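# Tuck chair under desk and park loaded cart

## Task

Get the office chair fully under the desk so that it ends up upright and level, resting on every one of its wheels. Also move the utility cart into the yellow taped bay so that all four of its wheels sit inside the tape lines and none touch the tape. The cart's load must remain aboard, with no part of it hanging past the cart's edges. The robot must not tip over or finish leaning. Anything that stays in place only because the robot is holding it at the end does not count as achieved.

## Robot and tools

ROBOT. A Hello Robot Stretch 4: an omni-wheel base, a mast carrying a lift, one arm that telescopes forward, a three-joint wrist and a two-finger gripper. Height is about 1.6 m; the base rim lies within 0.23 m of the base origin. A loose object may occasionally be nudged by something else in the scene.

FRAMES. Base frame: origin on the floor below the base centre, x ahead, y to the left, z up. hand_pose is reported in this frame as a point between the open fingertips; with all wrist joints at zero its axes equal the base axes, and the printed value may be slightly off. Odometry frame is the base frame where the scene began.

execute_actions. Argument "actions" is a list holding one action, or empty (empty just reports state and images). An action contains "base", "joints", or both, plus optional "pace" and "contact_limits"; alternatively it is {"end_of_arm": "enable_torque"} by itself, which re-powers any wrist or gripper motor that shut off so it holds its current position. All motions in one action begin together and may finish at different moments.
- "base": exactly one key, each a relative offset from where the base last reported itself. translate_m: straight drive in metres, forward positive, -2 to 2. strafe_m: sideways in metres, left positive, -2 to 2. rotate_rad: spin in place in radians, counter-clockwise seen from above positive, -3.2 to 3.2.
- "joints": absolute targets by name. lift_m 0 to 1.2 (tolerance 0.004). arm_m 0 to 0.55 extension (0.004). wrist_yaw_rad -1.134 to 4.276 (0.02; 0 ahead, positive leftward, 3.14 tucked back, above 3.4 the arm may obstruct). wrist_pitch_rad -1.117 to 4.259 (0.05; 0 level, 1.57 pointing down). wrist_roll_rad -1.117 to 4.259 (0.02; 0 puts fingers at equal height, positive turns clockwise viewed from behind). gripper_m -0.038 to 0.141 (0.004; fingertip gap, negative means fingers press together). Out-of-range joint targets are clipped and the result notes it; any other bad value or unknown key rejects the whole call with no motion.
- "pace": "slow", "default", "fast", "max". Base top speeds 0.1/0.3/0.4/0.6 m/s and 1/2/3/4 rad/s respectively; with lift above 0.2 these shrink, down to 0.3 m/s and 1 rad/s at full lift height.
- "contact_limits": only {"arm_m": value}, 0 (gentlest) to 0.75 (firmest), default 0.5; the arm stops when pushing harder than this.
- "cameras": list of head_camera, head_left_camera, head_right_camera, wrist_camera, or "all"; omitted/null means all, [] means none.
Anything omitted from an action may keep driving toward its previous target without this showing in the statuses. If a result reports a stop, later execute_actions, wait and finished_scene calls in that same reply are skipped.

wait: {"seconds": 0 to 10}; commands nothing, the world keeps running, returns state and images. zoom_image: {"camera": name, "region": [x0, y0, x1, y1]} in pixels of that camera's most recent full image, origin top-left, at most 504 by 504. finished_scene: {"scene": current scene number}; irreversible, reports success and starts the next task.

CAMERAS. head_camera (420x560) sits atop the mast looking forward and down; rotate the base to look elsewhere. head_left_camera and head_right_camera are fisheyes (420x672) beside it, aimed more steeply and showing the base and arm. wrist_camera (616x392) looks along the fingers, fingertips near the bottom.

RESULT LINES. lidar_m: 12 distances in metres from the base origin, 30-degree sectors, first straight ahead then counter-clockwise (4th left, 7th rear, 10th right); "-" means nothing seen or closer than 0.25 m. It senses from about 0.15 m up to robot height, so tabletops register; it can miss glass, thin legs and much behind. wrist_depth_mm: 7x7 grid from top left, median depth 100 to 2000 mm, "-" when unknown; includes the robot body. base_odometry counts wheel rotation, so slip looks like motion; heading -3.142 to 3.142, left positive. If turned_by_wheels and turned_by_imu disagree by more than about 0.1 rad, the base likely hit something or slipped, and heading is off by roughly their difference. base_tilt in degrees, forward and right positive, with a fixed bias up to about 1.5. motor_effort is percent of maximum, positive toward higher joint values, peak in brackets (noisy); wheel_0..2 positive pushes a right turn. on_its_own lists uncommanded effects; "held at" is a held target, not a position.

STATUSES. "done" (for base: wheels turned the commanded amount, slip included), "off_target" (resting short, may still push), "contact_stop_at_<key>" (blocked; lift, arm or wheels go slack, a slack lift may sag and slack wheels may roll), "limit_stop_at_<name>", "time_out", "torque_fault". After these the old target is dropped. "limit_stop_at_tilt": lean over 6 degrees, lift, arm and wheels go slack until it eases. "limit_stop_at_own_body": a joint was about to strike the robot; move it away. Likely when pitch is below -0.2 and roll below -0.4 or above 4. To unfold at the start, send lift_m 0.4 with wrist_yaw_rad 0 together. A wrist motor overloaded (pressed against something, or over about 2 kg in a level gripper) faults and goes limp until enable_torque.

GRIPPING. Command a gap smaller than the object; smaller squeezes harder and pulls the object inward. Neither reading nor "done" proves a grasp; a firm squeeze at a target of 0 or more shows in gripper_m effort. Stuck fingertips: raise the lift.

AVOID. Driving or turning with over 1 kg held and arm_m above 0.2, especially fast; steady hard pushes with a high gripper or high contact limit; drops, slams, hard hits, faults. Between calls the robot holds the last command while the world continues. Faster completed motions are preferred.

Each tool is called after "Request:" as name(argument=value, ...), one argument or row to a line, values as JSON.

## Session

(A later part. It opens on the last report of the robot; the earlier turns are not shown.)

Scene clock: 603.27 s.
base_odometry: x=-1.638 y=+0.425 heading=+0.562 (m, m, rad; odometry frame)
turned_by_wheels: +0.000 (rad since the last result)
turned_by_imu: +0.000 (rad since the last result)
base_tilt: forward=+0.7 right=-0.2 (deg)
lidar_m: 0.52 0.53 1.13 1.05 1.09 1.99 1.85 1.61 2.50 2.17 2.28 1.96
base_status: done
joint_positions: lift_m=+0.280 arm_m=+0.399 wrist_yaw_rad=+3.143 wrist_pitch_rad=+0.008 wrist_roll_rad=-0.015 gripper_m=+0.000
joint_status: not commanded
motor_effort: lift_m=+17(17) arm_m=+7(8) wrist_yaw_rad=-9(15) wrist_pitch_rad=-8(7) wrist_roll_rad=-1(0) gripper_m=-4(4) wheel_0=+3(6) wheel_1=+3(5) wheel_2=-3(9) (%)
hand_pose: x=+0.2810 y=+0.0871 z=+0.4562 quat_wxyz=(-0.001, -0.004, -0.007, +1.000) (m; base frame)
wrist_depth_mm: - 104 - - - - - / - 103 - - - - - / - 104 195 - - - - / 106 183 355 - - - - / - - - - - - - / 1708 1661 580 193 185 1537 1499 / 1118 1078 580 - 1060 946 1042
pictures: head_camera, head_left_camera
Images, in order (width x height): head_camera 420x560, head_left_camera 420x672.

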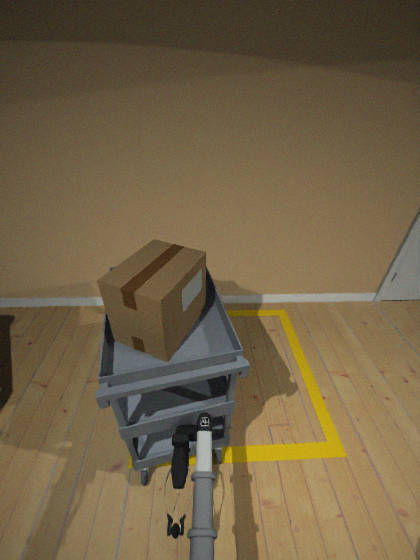

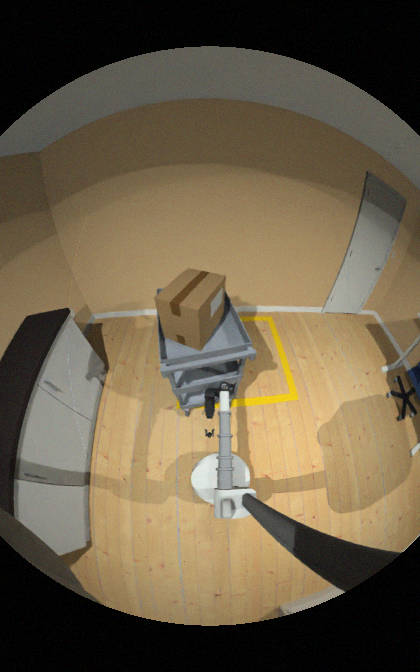

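Request:
execute_actions(
  actions=[
    {"joints":{"arm_m":0.28}},
  ],
  cameras=[],
)

Request:
execute_actions(
  actions=[
    {"base":{"strafe_m":0.22}},
  ],
  cameras=["head_camera"],
)

Request:
execute_actions(
  actions=[
    {"joints":{"arm_m":0.5},"pace":"slow"},
  ],
  cameras=["head_camera","head_left_camera"],
)

Scene clock: 620.10 s.
base_odometry: x=-1.638 y=+0.425 heading=+0.562 (m, m, rad; odometry frame)
turned_by_wheels: +0.000 (rad since the last result)
turned_by_imu: -0.001 (rad since the last result)
base_tilt: forward=+0.8 right=-0.2 (deg)
lidar_m: 0.52 0.52 1.11 1.06 1.08 1.98 1.86 1.60 2.53 2.17 2.29 1.94
base_status: not commanded
joint_positions: lift_m=+0.280 arm_m=+0.281 wrist_yaw_rad=+3.140 wrist_pitch_rad=+0.008 wrist_roll_rad=-0.015 gripper_m=+0.000
joint_status: all done
motor_effort: lift_m=+17(17) arm_m=-6(4) wrist_yaw_rad=-2(9) wrist_pitch_rad=-7(7) wrist_roll_rad=-1(1) gripper_m=-5(5) wheel_0=+1(3) wheel_1=+1(3) wheel_2=-3(3) (%)
hand_pose: x=+0.1636 y=+0.0879 z=+0.4562 quat_wxyz=(+0.001, -0.004, -0.007, +1.000) (m; base frame)
wrist_depth_mm: - - - - - - - / - 117 466 - - - - / - 120 172 - - - - / - 172 272 - - - - / - - - - - - - / 1661 1661 462 193 185 1576 1537 / 1118 1118 530 - 1060 946 1042
pictures: none
No camera images: the call's "cameras" was empty. Leave "cameras" out to get every camera's image.

Scene clock: 622.13 s.
base_odometry: x=-1.755 y=+0.611 heading=+0.562 (m, m, rad; odometry frame)
turned_by_wheels: +0.000 (rad since the last result)
turned_by_imu: +0.000 (rad since the last result)
base_tilt: forward=+0.8 right=-0.3 (deg)
lidar_m: 0.47 1.86 0.88 0.83 0.83 1.13 1.87 1.70 2.14 2.39 2.51 0.55
base_status: done
joint_positions: lift_m=+0.280 arm_m=+0.281 wrist_yaw_rad=+3.140 wrist_pitch_rad=+0.008 wrist_roll_rad=-0.015 gripper_m=+0.000
joint_status: not commanded
motor_effort: lift_m=+17(17) arm_m=-6(6) wrist_yaw_rad=-1(1) wrist_pitch_rad=-7(7) wrist_roll_rad=-1(0) gripper_m=-5(6) wheel_0=+2(8) wheel_1=-1(9) wheel_2=-1(3) (%)
hand_pose: x=+0.1636 y=+0.0879 z=+0.4562 quat_wxyz=(+0.001, -0.004, -0.007, +1.000) (m; base frame)
wrist_depth_mm: - - - - - - - / - 117 466 - - - 1078 / - 120 172 - - - 1098 / - 171 273 - - - 1118 / - - - - - - 1118 / 1661 1661 462 193 185 1576 1160 / 1098 1118 530 - 1060 946 1060
pictures: head_camera
Images, in order (width x height): head_camera 420x560.

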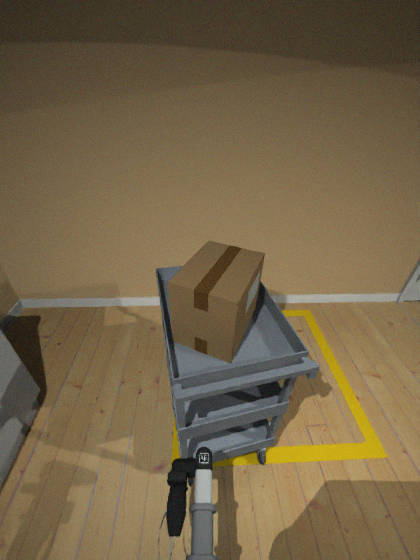

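Scene clock: 625.60 s.
base_odometry: x=-1.755 y=+0.611 heading=+0.562 (m, m, rad; odometry frame)
turned_by_wheels: +0.000 (rad since the last result)
turned_by_imu: +0.000 (rad since the last result)
base_tilt: forward=+0.9 right=-0.2 (deg)
lidar_m: 0.62 1.88 0.89 0.81 0.83 1.14 1.89 1.70 2.14 2.40 2.50 0.72
base_status: not commanded
joint_positions: lift_m=+0.280 arm_m=+0.499 wrist_yaw_rad=+3.143 wrist_pitch_rad=+0.008 wrist_roll_rad=-0.015 gripper_m=+0.000
joint_status: all done
motor_effort: lift_m=+17(17) arm_m=+8(15) wrist_yaw_rad=-8(32) wrist_pitch_rad=-8(9) wrist_roll_rad=-1(1) gripper_m=-5(4) wheel_0=+4(10) wheel_1=+2(7) wheel_2=-2(4) (%)
hand_pose: x=+0.3809 y=+0.0870 z=+0.4561 quat_wxyz=(-0.001, -0.004, -0.007, +1.000) (m; base frame)
wrist_depth_mm: - 115 - - - - - / - 114 676 - - - 1118 / - 115 195 - - - 1138 / 117 160 357 - - - 1160 / - - - - - - 1138 / 1661 1661 788 194 186 1537 1205 / 1098 1098 591 - 1060 931 1042
pictures: head_camera, head_left_camera
Images, in order (width x height): head_camera 420x560, head_left_camera 420x672.

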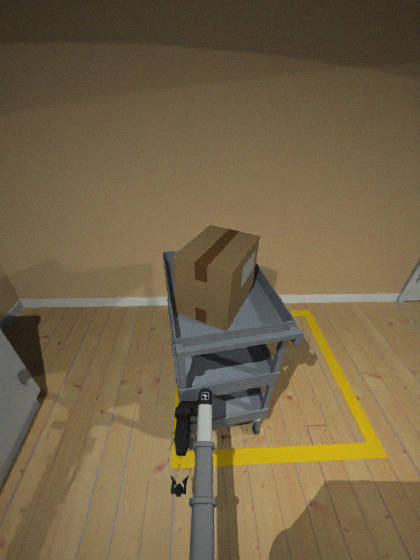

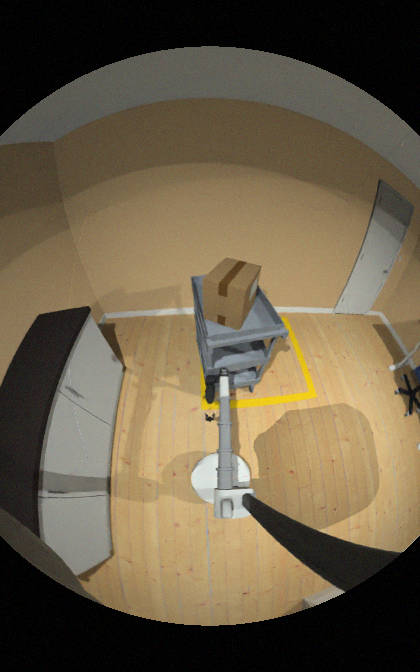

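Request:
execute_actions(
  actions=[
    {"base":{"strafe_m":0.53},"joints":{"arm_m":0.0}},
  ],
  cameras=["head_camera","head_left_camera"],
)

Scene clock: 642.73 s.
base_odometry: x=-2.037 y=+1.059 heading=+0.562 (m, m, rad; odometry frame)
turned_by_wheels: +0.000 (rad since the last result)
turned_by_imu: -0.001 (rad since the last result)
base_tilt: forward=+0.8 right=-0.2 (deg)
lidar_m: 1.21 0.47 0.32 0.30 0.28 0.40 1.90 1.97 2.18 2.92 0.97 0.76
base_status: done
joint_positions: lift_m=+0.280 arm_m=+0.001 wrist_yaw_rad=+3.140 wrist_pitch_rad=+0.008 wrist_roll_rad=-0.015 gripper_m=+0.000
joint_status: all done
motor_effort: lift_m=+17(17) arm_m=-6(7) wrist_yaw_rad=-1(11) wrist_pitch_rad=-7(8) wrist_roll_rad=+0(2) gripper_m=-4(4) wheel_0=+0(10) wheel_1=-1(10) wheel_2=-1(1) (%)
hand_pose: x=-0.1164 y=+0.0879 z=+0.4562 quat_wxyz=(+0.001, -0.004, -0.007, +1.000) (m; base frame)
wrist_depth_mm: - 141 143 - 960 508 364 / - 108 141 - 960 508 362 / - 113 141 - - 517 366 / 145 142 179 - - 517 368 / 206 - - - 878 521 368 / 214 1618 1499 193 185 492 370 / 213 1098 1025 - 1008 436 373
pictures: head_camera, head_left_camera
Images, in order (width x height): head_camera 420x560, head_left_camera 420x672.

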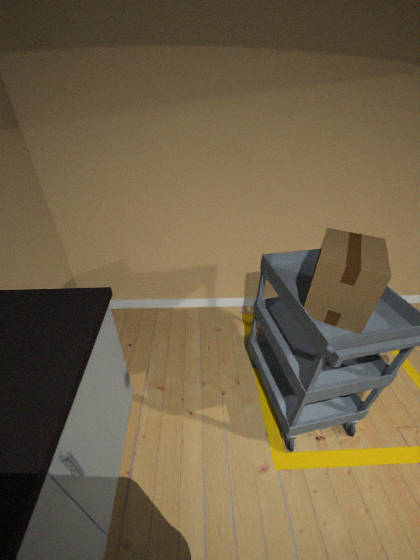

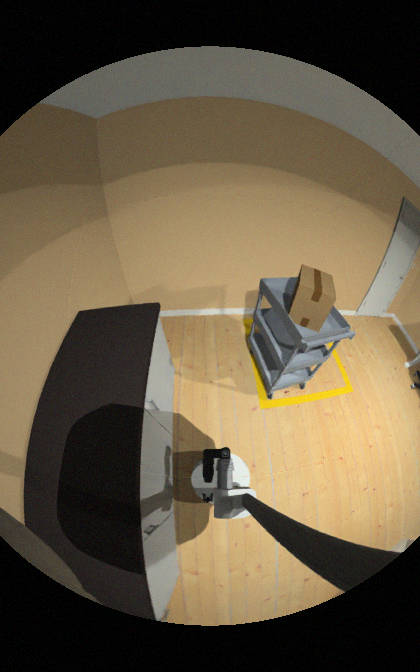

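Request:
execute_actions(
  actions=[
    {"base":{"translate_m":0.55},"pace":"slow"},
  ],
  cameras=["head_left_camera"],
)

Request:
execute_actions(
  actions=[
    {"base":{"translate_m":0.5},"pace":"slow"},
  ],
  cameras=["head_left_camera","head_right_camera"],
)

Scene clock: 663.37 s.
base_odometry: x=-1.572 y=+1.352 heading=+0.562 (m, m, rad; odometry frame)
turned_by_wheels: +0.000 (rad since the last result)
turned_by_imu: -0.002 (rad since the last result)
base_tilt: forward=+0.7 right=-0.2 (deg)
lidar_m: 1.24 1.26 0.37 0.34 0.35 0.44 1.13 2.43 2.90 0.43 0.42 0.50
base_status: done
joint_positions: lift_m=+0.280 arm_m=+0.001 wrist_yaw_rad=+3.140 wrist_pitch_rad=+0.008 wrist_roll_rad=-0.015 gripper_m=+0.000
joint_status: not commanded
motor_effort: lift_m=+17(17) arm_m=-6(6) wrist_yaw_rad=+0(1) wrist_pitch_rad=-8(6) wrist_roll_rad=-1(1) gripper_m=-4(4) wheel_0=+1(5) wheel_1=+1(4) wheel_2=-2(7) (%)
hand_pose: x=-0.1164 y=+0.0879 z=+0.4562 quat_wxyz=(+0.001, -0.004, -0.007, +1.000) (m; base frame)
wrist_depth_mm: - 141 143 - - 591 424 / - 108 141 - 1118 597 427 / - 114 141 - 1138 597 427 / 145 142 178 - 1118 603 430 / 206 - - - 1008 609 430 / 213 1661 1499 193 185 574 430 / 213 1098 1025 - 1042 508 436
pictures: head_left_camera
Images, in order (width x height): head_left_camera 420x672.

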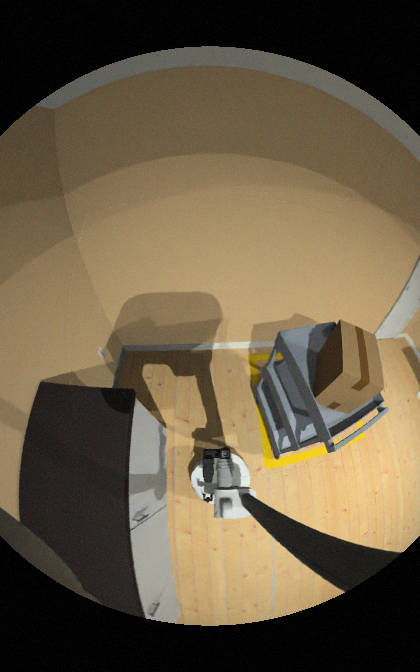

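Scene clock: 669.63 s.
base_odometry: x=-1.149 y=+1.619 heading=+0.562 (m, m, rad; odometry frame)
turned_by_wheels: +0.000 (rad since the last result)
turned_by_imu: -0.002 (rad since the last result)
base_tilt: forward=+0.8 right=-0.1 (deg)
lidar_m: 0.75 0.77 1.03 0.54 0.41 0.53 1.21 2.88 0.37 0.31 0.32 0.81
base_status: done
joint_positions: lift_m=+0.280 arm_m=+0.001 wrist_yaw_rad=+3.140 wrist_pitch_rad=+0.008 wrist_roll_rad=-0.015 gripper_m=+0.000
joint_status: not commanded
motor_effort: lift_m=+17(17) arm_m=-6(6) wrist_yaw_rad=+0(1) wrist_pitch_rad=-7(7) wrist_roll_rad=-2(1) gripper_m=-5(4) wheel_0=+2(8) wheel_1=+2(6) wheel_2=+0(6) (%)
hand_pose: x=-0.1164 y=+0.0879 z=+0.4562 quat_wxyz=(+0.001, -0.004, -0.007, +1.000) (m; base frame)
wrist_depth_mm: - 141 143 - - 668 477 / - 108 141 - 1255 676 484 / - 114 141 - 1281 676 484 / 145 142 178 - 1281 676 488 / 206 - - - 1160 691 488 / 213 1661 1499 194 186 647 488 / 213 1118 1042 - 1060 574 492
pictures: head_left_camera, head_right_camera
Images, in order (width x height): head_left_camera 420x672, head_right_camera 420x672.

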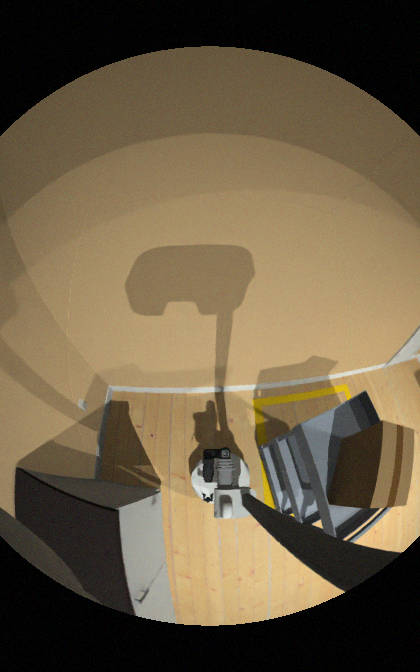

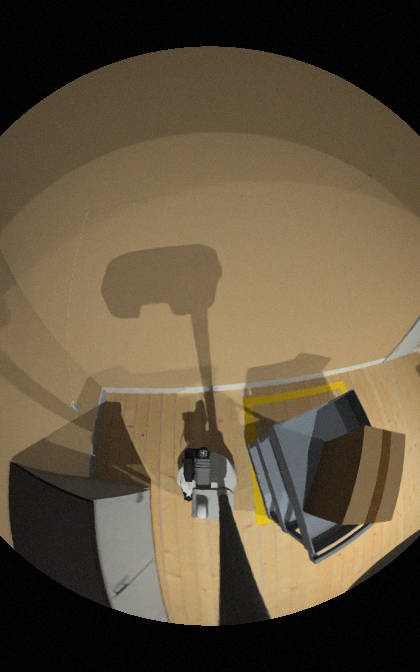

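Request:
execute_actions(
  actions=[
    {"base":{"strafe_m":0.1},"pace":"slow"},
  ],
  cameras=[],
)

Request:
execute_actions(
  actions=[
    {"base":{"rotate_rad":-1.54}},
  ],
  cameras=["head_camera","head_left_camera"],
)

Scene clock: 679.73 s.
base_odometry: x=-1.202 y=+1.703 heading=+0.562 (m, m, rad; odometry frame)
turned_by_wheels: +0.000 (rad since the last result)
turned_by_imu: +0.000 (rad since the last result)
base_tilt: forward=+0.8 right=-0.3 (deg)
lidar_m: 0.74 0.77 0.96 0.60 0.30 0.39 0.94 2.93 0.47 0.40 0.41 0.80
base_status: done
joint_positions: lift_m=+0.280 arm_m=+0.001 wrist_yaw_rad=+3.140 wrist_pitch_rad=+0.008 wrist_roll_rad=-0.015 gripper_m=+0.000
joint_status: not commanded
motor_effort: lift_m=+17(17) arm_m=-6(6) wrist_yaw_rad=+0(1) wrist_pitch_rad=-7(6) wrist_roll_rad=-1(0) gripper_m=-5(5) wheel_0=-1(6) wheel_1=+0(7) wheel_2=+1(2) (%)
hand_pose: x=-0.1164 y=+0.0879 z=+0.4562 quat_wxyz=(+0.001, -0.004, -0.007, +1.000) (m; base frame)
wrist_depth_mm: - 141 143 - 820 477 342 / - 108 141 - 798 477 342 / - 114 141 - 904 484 343 / 145 142 178 - 904 488 345 / 205 - - - 820 488 347 / 214 1618 1499 193 186 462 347 / 213 1118 1025 - 831 410 347
pictures: none
No camera images: the call's "cameras" was empty. Leave "cameras" out to get every camera's image.

Scene clock: 681.77 s.
base_odometry: x=-1.202 y=+1.703 heading=-0.978 (m, m, rad; odometry frame)
turned_by_wheels: -1.540 (rad since the last result)
turned_by_imu: -1.569 (rad since the last result)
base_tilt: forward=+0.7 right=-0.2 (deg)
lidar_m: 0.40 0.40 0.80 0.74 0.79 0.96 0.50 0.31 0.41 0.99 2.93 0.47
base_status: done
joint_positions: lift_m=+0.280 arm_m=+0.001 wrist_yaw_rad=+3.140 wrist_pitch_rad=+0.008 wrist_roll_rad=-0.015 gripper_m=+0.000
joint_status: not commanded
motor_effort: lift_m=+17(17) arm_m=-6(6) wrist_yaw_rad=-1(1) wrist_pitch_rad=-7(7) wrist_roll_rad=-1(2) gripper_m=-4(4) wheel_0=+1(7) wheel_1=+2(6) wheel_2=-1(7) (%)
hand_pose: x=-0.1164 y=+0.0879 z=+0.4562 quat_wxyz=(+0.001, -0.004, -0.007, +1.000) (m; base frame)
wrist_depth_mm: - 141 143 1042 1025 1025 1008 / - 108 141 1042 1025 1025 991 / - 114 142 1060 1042 1025 991 / 145 142 179 1042 1042 1042 1025 / 206 439 759 1042 1042 1042 1008 / 214 442 591 193 186 1025 1025 / 212 442 699 - 1042 931 976
pictures: head_camera, head_left_camera
Images, in order (width x height): head_camera 420x560, head_left_camera 420x672.

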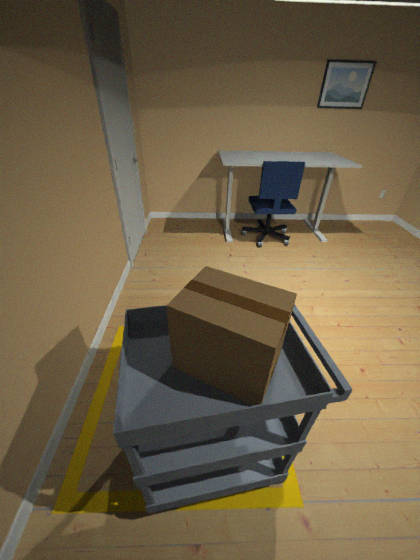

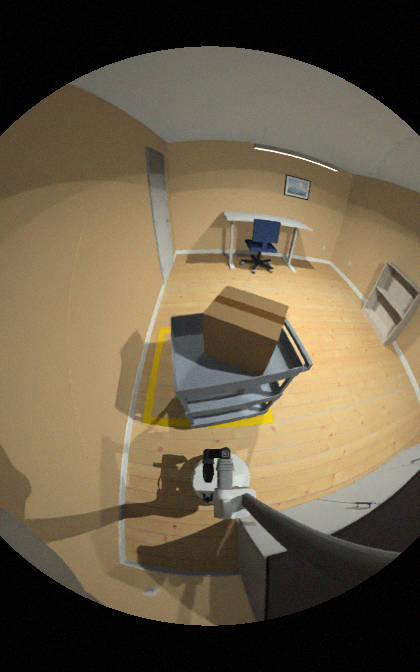

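Request:
execute_actions(
  actions=[
    {"base":{"strafe_m":0.05},"joints":{"arm_m":0.12},"pace":"slow"},
  ],
  cameras=[],
)

Request:
execute_actions(
  actions=[
    {"joints":{"arm_m":0.32},"pace":"slow"},
  ],
  cameras=["head_camera","head_left_camera"],
)

Scene clock: 697.23 s.
base_odometry: x=-1.161 y=+1.731 heading=-0.978 (m, m, rad; odometry frame)
turned_by_wheels: +0.000 (rad since the last result)
turned_by_imu: +0.000 (rad since the last result)
base_tilt: forward=+0.7 right=-0.2 (deg)
lidar_m: 0.39 0.40 0.74 0.70 0.73 0.97 0.76 0.33 0.40 1.01 2.96 0.46
base_status: done
joint_positions: lift_m=+0.280 arm_m=+0.119 wrist_yaw_rad=+3.140 wrist_pitch_rad=+0.008 wrist_roll_rad=-0.015 gripper_m=+0.000
joint_status: all done
motor_effort: lift_m=+17(17) arm_m=+6(9) wrist_yaw_rad=+0(1) wrist_pitch_rad=-7(8) wrist_roll_rad=-2(0) gripper_m=-4(4) wheel_0=-2(7) wheel_1=+1(4) wheel_2=+0(2) (%)
hand_pose: x=+0.0015 y=+0.0879 z=+0.4562 quat_wxyz=(+0.001, -0.004, -0.007, +1.000) (m; base frame)
wrist_depth_mm: - 118 691 1160 1138 1138 931 / - 113 143 1160 1160 1160 931 / - 118 145 1160 1138 1138 946 / 121 121 259 1160 1160 1138 946 / 564 309 946 1182 1182 1160 946 / 559 309 732 193 185 1138 946 / 564 298 854 - 1060 946 931
pictures: none
No camera images: the call's "cameras" was empty. Leave "cameras" out to get every camera's image.

Scene clock: 700.53 s.
base_odometry: x=-1.161 y=+1.731 heading=-0.977 (m, m, rad; odometry frame)
turned_by_wheels: +0.000 (rad since the last result)
turned_by_imu: +0.000 (rad since the last result)
base_tilt: forward=+0.9 right=-0.2 (deg)
lidar_m: 0.48 0.52 0.73 0.69 0.73 0.96 0.78 0.33 0.40 1.00 2.98 0.51
base_status: not commanded
joint_positions: lift_m=+0.280 arm_m=+0.319 wrist_yaw_rad=+3.144 wrist_pitch_rad=+0.008 wrist_roll_rad=-0.015 gripper_m=+0.000
joint_status: all done
motor_effort: lift_m=+17(17) arm_m=+9(14) wrist_yaw_rad=-11(27) wrist_pitch_rad=-8(7) wrist_roll_rad=-1(0) gripper_m=-4(5) wheel_0=+3(4) wheel_1=+3(5) wheel_2=-3(4) (%)
hand_pose: x=+0.2008 y=+0.0868 z=+0.4561 quat_wxyz=(-0.001, -0.004, -0.007, +1.000) (m; base frame)
wrist_depth_mm: - 750 1336 1336 1336 1336 960 / - 121 492 1366 1336 1336 960 / - 125 191 1366 1336 1336 946 / 759 196 296 1366 1366 1336 976 / 768 759 759 1366 1366 1336 960 / 759 759 504 193 185 1308 976 / 768 768 544 - 1060 946 931
pictures: head_camera, head_left_camera
Images, in order (width x height): head_camera 420x560, head_left_camera 420x672.

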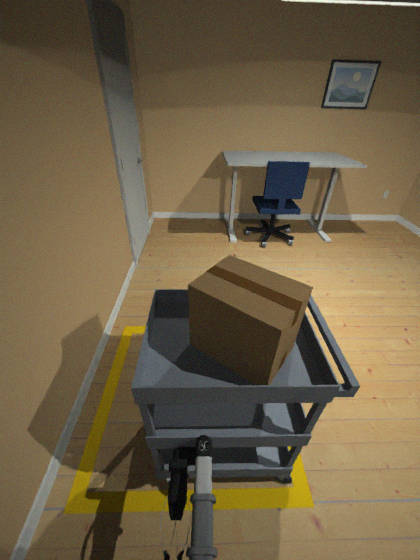

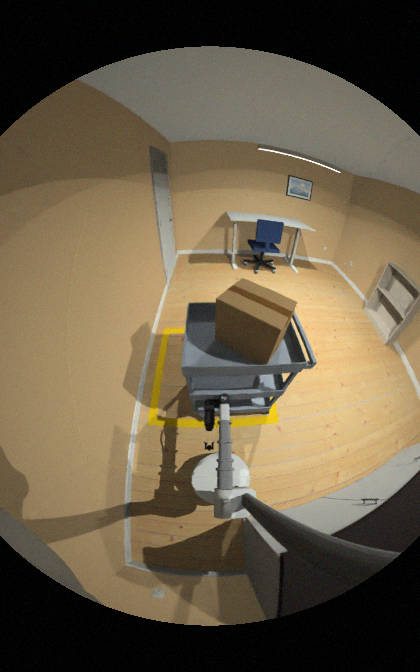

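Request:
execute_actions(
  actions=[
    {"joints":{"arm_m":0.27}},
  ],
  cameras=[],
)

Request:
execute_actions(
  actions=[
    {"base":{"strafe_m":-0.13},"pace":"slow"},
  ],
  cameras=[],
)

Request:
execute_actions(
  actions=[
    {"joints":{"arm_m":0.5},"pace":"slow"},
  ],
  cameras=["head_camera","head_left_camera"],
)

Scene clock: 710.80 s.
base_odometry: x=-1.161 y=+1.731 heading=-0.978 (m, m, rad; odometry frame)
turned_by_wheels: +0.000 (rad since the last result)
turned_by_imu: -0.001 (rad since the last result)
base_tilt: forward=+0.7 right=-0.1 (deg)
lidar_m: 0.49 0.49 0.75 0.69 0.73 0.96 0.75 0.30 0.39 1.00 2.96 0.52
base_status: not commanded
joint_positions: lift_m=+0.280 arm_m=+0.271 wrist_yaw_rad=+3.140 wrist_pitch_rad=+0.008 wrist_roll_rad=-0.015 gripper_m=+0.000
joint_status: all done
motor_effort: lift_m=+17(17) arm_m=-6(7) wrist_yaw_rad=-1(10) wrist_pitch_rad=-8(8) wrist_roll_rad=+0(1) gripper_m=-5(4) wheel_0=+0(3) wheel_1=+0(3) wheel_2=-2(3) (%)
hand_pose: x=+0.1536 y=+0.0878 z=+0.4561 quat_wxyz=(+0.001, -0.004, -0.007, +1.000) (m; base frame)
wrist_depth_mm: - 707 1308 1308 1308 1281 931 / - 117 257 1308 1308 1281 960 / - 120 166 1308 1281 1308 946 / 715 165 263 1308 1308 1281 946 / 715 707 917 1366 1308 1308 960 / 715 707 455 193 185 1308 960 / 715 707 525 - 1078 946 917
pictures: none
No camera images: the call's "cameras" was empty. Leave "cameras" out to get every camera's image.

Scene clock: 713.23 s.
base_odometry: x=-1.269 y=+1.659 heading=-0.978 (m, m, rad; odometry frame)
turned_by_wheels: +0.000 (rad since the last result)
turned_by_imu: +0.000 (rad since the last result)
base_tilt: forward=+0.8 right=-0.3 (deg)
lidar_m: 0.49 0.52 0.87 0.83 0.85 0.96 0.29 0.29 0.37 1.01 2.84 0.54
base_status: done
joint_positions: lift_m=+0.280 arm_m=+0.271 wrist_yaw_rad=+3.140 wrist_pitch_rad=+0.008 wrist_roll_rad=-0.015 gripper_m=+0.000
joint_status: not commanded
motor_effort: lift_m=+17(17) arm_m=-6(6) wrist_yaw_rad=-1(2) wrist_pitch_rad=-8(8) wrist_roll_rad=-2(1) gripper_m=-4(5) wheel_0=+2(5) wheel_1=-1(6) wheel_2=-1(1) (%)
hand_pose: x=+0.1536 y=+0.0878 z=+0.4561 quat_wxyz=(+0.001, -0.004, -0.007, +1.000) (m; base frame)
wrist_depth_mm: - 699 699 1281 1281 1281 1138 / - 117 257 1308 1281 1308 1160 / - 120 166 1281 1308 1308 1160 / 707 164 264 1308 1308 1281 1138 / 707 699 699 1308 1308 1308 1118 / 707 707 455 193 185 1281 1160 / 715 707 530 - 1060 946 1025
pictures: none
No camera images: the call's "cameras" was empty. Leave "cameras" out to get every camera's image.

Scene clock: 716.80 s.
base_odometry: x=-1.269 y=+1.659 heading=-0.978 (m, m, rad; odometry frame)
turned_by_wheels: +0.001 (rad since the last result)
turned_by_imu: +0.001 (rad since the last result)
base_tilt: forward=+0.7 right=-0.1 (deg)
lidar_m: 0.67 0.71 0.86 0.82 0.85 0.96 0.29 0.28 0.38 0.98 2.86 0.71
base_status: not commanded
joint_positions: lift_m=+0.280 arm_m=+0.499 wrist_yaw_rad=+3.142 wrist_pitch_rad=+0.008 wrist_roll_rad=-0.015 gripper_m=+0.000
joint_status: all done
motor_effort: lift_m=+17(17) arm_m=+8(17) wrist_yaw_rad=-5(35) wrist_pitch_rad=-8(8) wrist_roll_rad=+0(0) gripper_m=-4(4) wheel_0=+6(7) wheel_1=+3(6) wheel_2=-3(9) (%)
hand_pose: x=+0.3810 y=+0.0874 z=+0.4561 quat_wxyz=(+0.000, -0.004, -0.007, +1.000) (m; base frame)
wrist_depth_mm: - 115 904 1499 1499 1499 1160 / - 114 668 1537 1499 1537 1160 / - 115 196 1537 1499 1537 1160 / 117 162 359 1499 1537 1537 1160 / 931 931 931 1098 1499 1499 1160 / 946 946 778 193 185 1499 1160 / 991 1008 591 - 1060 931 1042
pictures: head_camera, head_left_camera
Images, in order (width x height): head_camera 420x560, head_left_camera 420x672.

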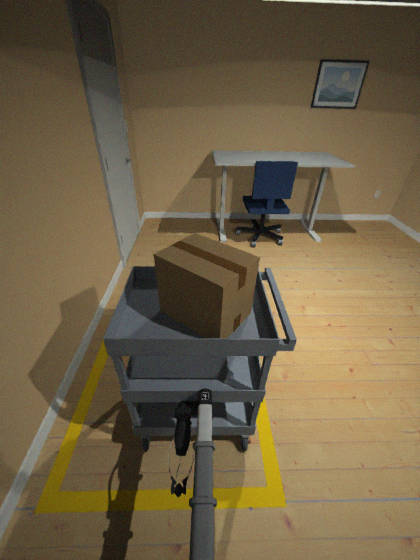

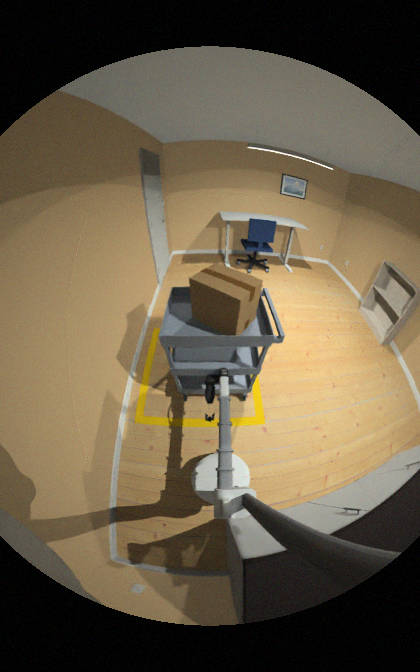

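Request:
execute_actions(
  actions=[
    {"base":{"translate_m":0.12},"joints":{"arm_m":0.0}},
  ],
  cameras=[],
)

Request:
execute_actions(
  actions=[
    {"base":{"strafe_m":-0.8}},
  ],
  cameras=[],
)

Request:
execute_actions(
  actions=[
    {"base":{"translate_m":0.81}},
  ],
  cameras=[],
)

Request:
execute_actions(
  actions=[
    {"base":{"rotate_rad":1.54}},
  ],
  cameras=["head_camera","head_left_camera"],
)

Scene clock: 738.77 s.
base_odometry: x=-1.201 y=+1.559 heading=-0.977 (m, m, rad; odometry frame)
turned_by_wheels: +0.000 (rad since the last result)
turned_by_imu: -0.001 (rad since the last result)
base_tilt: forward=+0.9 right=-0.3 (deg)
lidar_m: 0.56 0.58 0.87 0.83 0.85 1.10 0.40 0.41 0.53 1.41 2.80 0.61
base_status: done
joint_positions: lift_m=+0.280 arm_m=+0.001 wrist_yaw_rad=+3.140 wrist_pitch_rad=+0.008 wrist_roll_rad=-0.015 gripper_m=+0.000
joint_status: all done
motor_effort: lift_m=+17(17) arm_m=-6(6) wrist_yaw_rad=-1(5) wrist_pitch_rad=-8(7) wrist_roll_rad=-1(1) gripper_m=-4(5) wheel_0=+0(8) wheel_1=+0(9) wheel_2=+0(10) (%)
hand_pose: x=-0.1164 y=+0.0879 z=+0.4562 quat_wxyz=(+0.001, -0.004, -0.007, +1.000) (m; base frame)
wrist_depth_mm: - 141 143 1160 1160 1138 1098 / - 108 141 1160 1160 1138 1118 / - 114 142 1138 1160 1138 1118 / 145 142 178 1160 1138 1138 1138 / 206 554 554 1160 1160 1138 1118 / 214 559 554 193 185 1160 1138 / 213 559 559 - 1060 931 1025
pictures: none
No camera images: the call's "cameras" was empty. Leave "cameras" out to get every camera's image.

Scene clock: 742.77 s.
base_odometry: x=-1.865 y=+1.112 heading=-0.977 (m, m, rad; odometry frame)
turned_by_wheels: +0.000 (rad since the last result)
turned_by_imu: +0.002 (rad since the last result)
base_tilt: forward=+0.9 right=-0.2 (deg)
lidar_m: 2.85 0.73 0.83 1.63 0.55 0.37 0.36 0.38 0.50 2.03 2.10 2.46
base_status: done
joint_positions: lift_m=+0.280 arm_m=+0.001 wrist_yaw_rad=+3.140 wrist_pitch_rad=+0.008 wrist_roll_rad=-0.015 gripper_m=+0.000
joint_status: not commanded
motor_effort: lift_m=+17(17) arm_m=-6(6) wrist_yaw_rad=-2(0) wrist_pitch_rad=-7(7) wrist_roll_rad=+1(1) gripper_m=-3(6) wheel_0=+0(3) wheel_1=+1(9) wheel_2=+0(1) (%)
hand_pose: x=-0.1164 y=+0.0879 z=+0.4562 quat_wxyz=(+0.001, -0.004, -0.007, +1.000) (m; base frame)
wrist_depth_mm: - 141 143 508 512 504 508 / - 108 141 512 508 508 508 / - 114 142 512 512 512 512 / 145 142 179 512 512 512 512 / 206 512 517 517 517 517 512 / 213 512 517 193 185 512 517 / 213 517 517 - 517 517 517
pictures: none
No camera images: the call's "cameras" was empty. Leave "cameras" out to get every camera's image.

Scene clock: 746.93 s.
base_odometry: x=-1.412 y=+0.441 heading=-0.977 (m, m, rad; odometry frame)
turned_by_wheels: +0.000 (rad since the last result)
turned_by_imu: -0.003 (rad since the last result)
base_tilt: forward=+0.8 right=-0.3 (deg)
lidar_m: 2.02 2.17 0.50 0.46 0.48 1.25 1.17 1.20 2.16 1.76 1.79 2.24
base_status: done
joint_positions: lift_m=+0.280 arm_m=+0.001 wrist_yaw_rad=+3.140 wrist_pitch_rad=+0.008 wrist_roll_rad=-0.015 gripper_m=+0.000
joint_status: not commanded
motor_effort: lift_m=+17(17) arm_m=-6(6) wrist_yaw_rad=+0(1) wrist_pitch_rad=-6(7) wrist_roll_rad=+0(0) gripper_m=-5(4) wheel_0=+1(6) wheel_1=+0(3) wheel_2=+2(9) (%)
hand_pose: x=-0.1164 y=+0.0879 z=+0.4562 quat_wxyz=(+0.001, -0.004, -0.007, +1.000) (m; base frame)
wrist_depth_mm: - 141 143 1983 1921 1863 1863 / - 108 141 1308 1308 1308 1921 / - 114 142 1336 1308 1308 1921 / 145 142 179 1308 1336 1308 1921 / 206 1308 1336 1308 1336 1308 1921 / 214 1366 1336 193 185 1366 1537 / 213 1098 1025 - 1060 946 1060
pictures: none
No camera images: the call's "cameras" was empty. Leave "cameras" out to get every camera's image.

Scene clock: 748.97 s.
base_odometry: x=-1.412 y=+0.441 heading=+0.563 (m, m, rad; odometry frame)
turned_by_wheels: +1.540 (rad since the last result)
turned_by_imu: +1.569 (rad since the last result)
base_tilt: forward=+0.8 right=-0.3 (deg)
lidar_m: 0.47 0.49 1.25 1.18 1.21 2.19 1.76 1.78 2.26 2.04 2.16 0.50
base_status: done
joint_positions: lift_m=+0.280 arm_m=+0.001 wrist_yaw_rad=+3.140 wrist_pitch_rad=+0.008 wrist_roll_rad=-0.015 gripper_m=+0.000
joint_status: not commanded
motor_effort: lift_m=+17(17) arm_m=-6(5) wrist_yaw_rad=+0(0) wrist_pitch_rad=-7(7) wrist_roll_rad=+1(1) gripper_m=-5(5) wheel_0=-2(2) wheel_1=-1(4) wheel_2=-1(9) (%)
hand_pose: x=-0.1164 y=+0.0879 z=+0.4562 quat_wxyz=(+0.001, -0.004, -0.007, +1.000) (m; base frame)
wrist_depth_mm: - 141 143 - - - - / - 108 141 - - - - / - 114 141 - - - - / 145 142 179 - - - - / 206 - - - - - - / 214 1618 1464 194 186 1537 1537 / 213 1098 1025 - 1078 946 1042
pictures: head_camera, head_left_camera
Images, in order (width x height): head_camera 420x560, head_left_camera 420x672.

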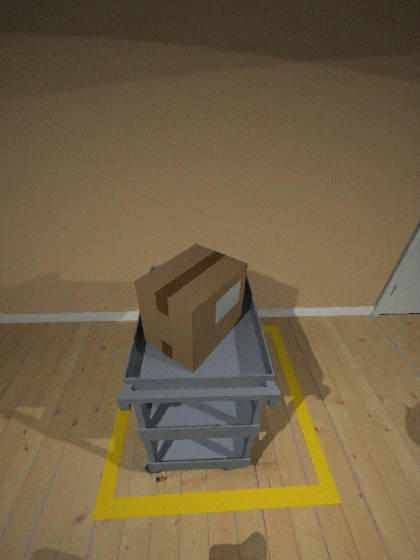

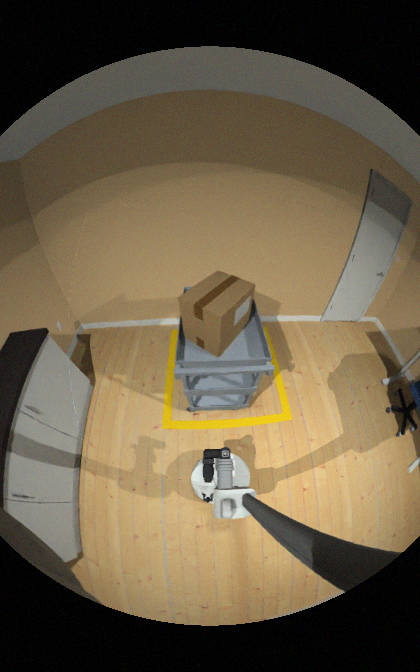

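Request:
execute_actions(
  actions=[],
)

Scene clock: 762.60 s.
base_odometry: x=-1.412 y=+0.441 heading=+0.563 (m, m, rad; odometry frame)
turned_by_wheels: +0.000 (rad since the last result)
turned_by_imu: +0.000 (rad since the last result)
base_tilt: forward=+0.8 right=-0.3 (deg)
lidar_m: 0.45 0.49 1.24 1.17 1.21 2.20 1.79 1.76 2.28 2.03 2.13 0.51
base_status: done
joint_positions: lift_m=+0.280 arm_m=+0.001 wrist_yaw_rad=+3.140 wrist_pitch_rad=+0.008 wrist_roll_rad=-0.015 gripper_m=+0.000
joint_status: not commanded
motor_effort: lift_m=+17(17) arm_m=-6(5) wrist_yaw_rad=-1(0) wrist_pitch_rad=-7(7) wrist_roll_rad=-1(1) gripper_m=-5(5) wheel_0=-2(2) wheel_1=-1(4) wheel_2=-1(9) (%)
hand_pose: x=-0.1164 y=+0.0879 z=+0.4562 quat_wxyz=(+0.001, -0.004, -0.007, +1.000) (m; base frame)
wrist_depth_mm: - 141 144 - - - - / - 108 141 - - - - / - 114 142 - - - - / 145 142 178 - - - - / 206 - - - - - - / 213 1618 1499 193 186 1576 1537 / 213 1098 1042 - 1078 931 1042
pictures: head_camera, head_left_camera, head_right_camera, wrist_camera
Images, in order (width x height): head_camera 420x560, head_left_camera 420x672, head_right_camera 420x672, wrist_camera 616x392.

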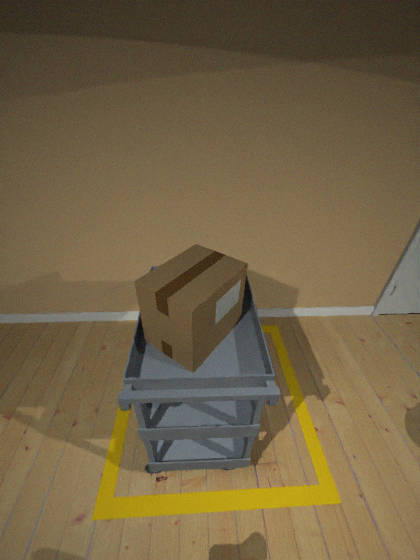

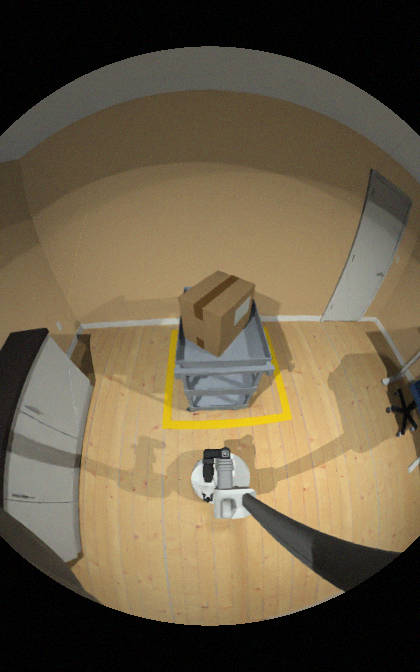

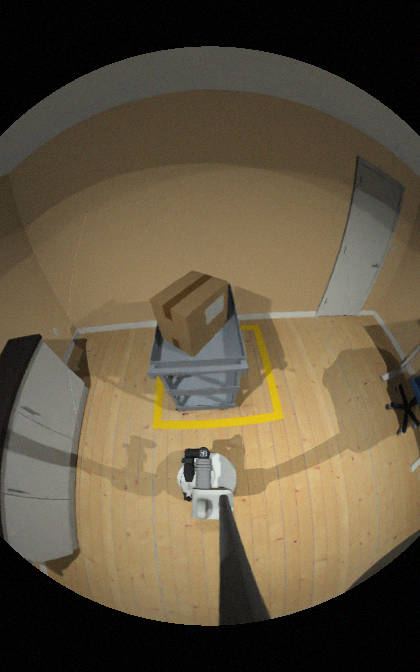

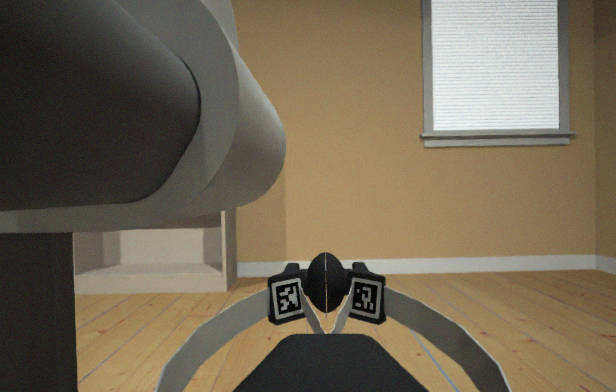

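Request:
zoom_image(
  camera="head_camera",
  region=[80, 230, 350, 530],
)

Region (80, 230, 350, 530) of head_camera's 420x560 image, scaled by 1.680, with more detail than that image has; it fills the left 454 columns of this view, and the rest is white.

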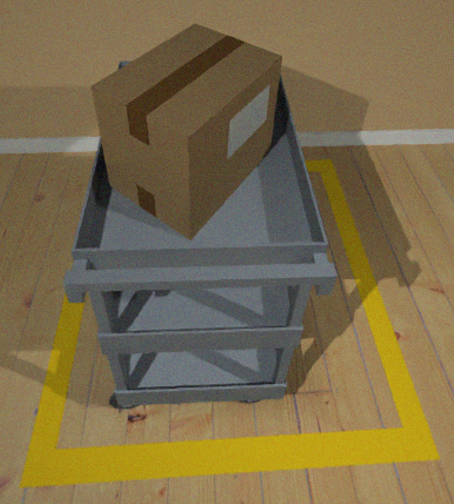

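Request:
finished_scene(
  scene=1,
)

The scene is finished: the task was done.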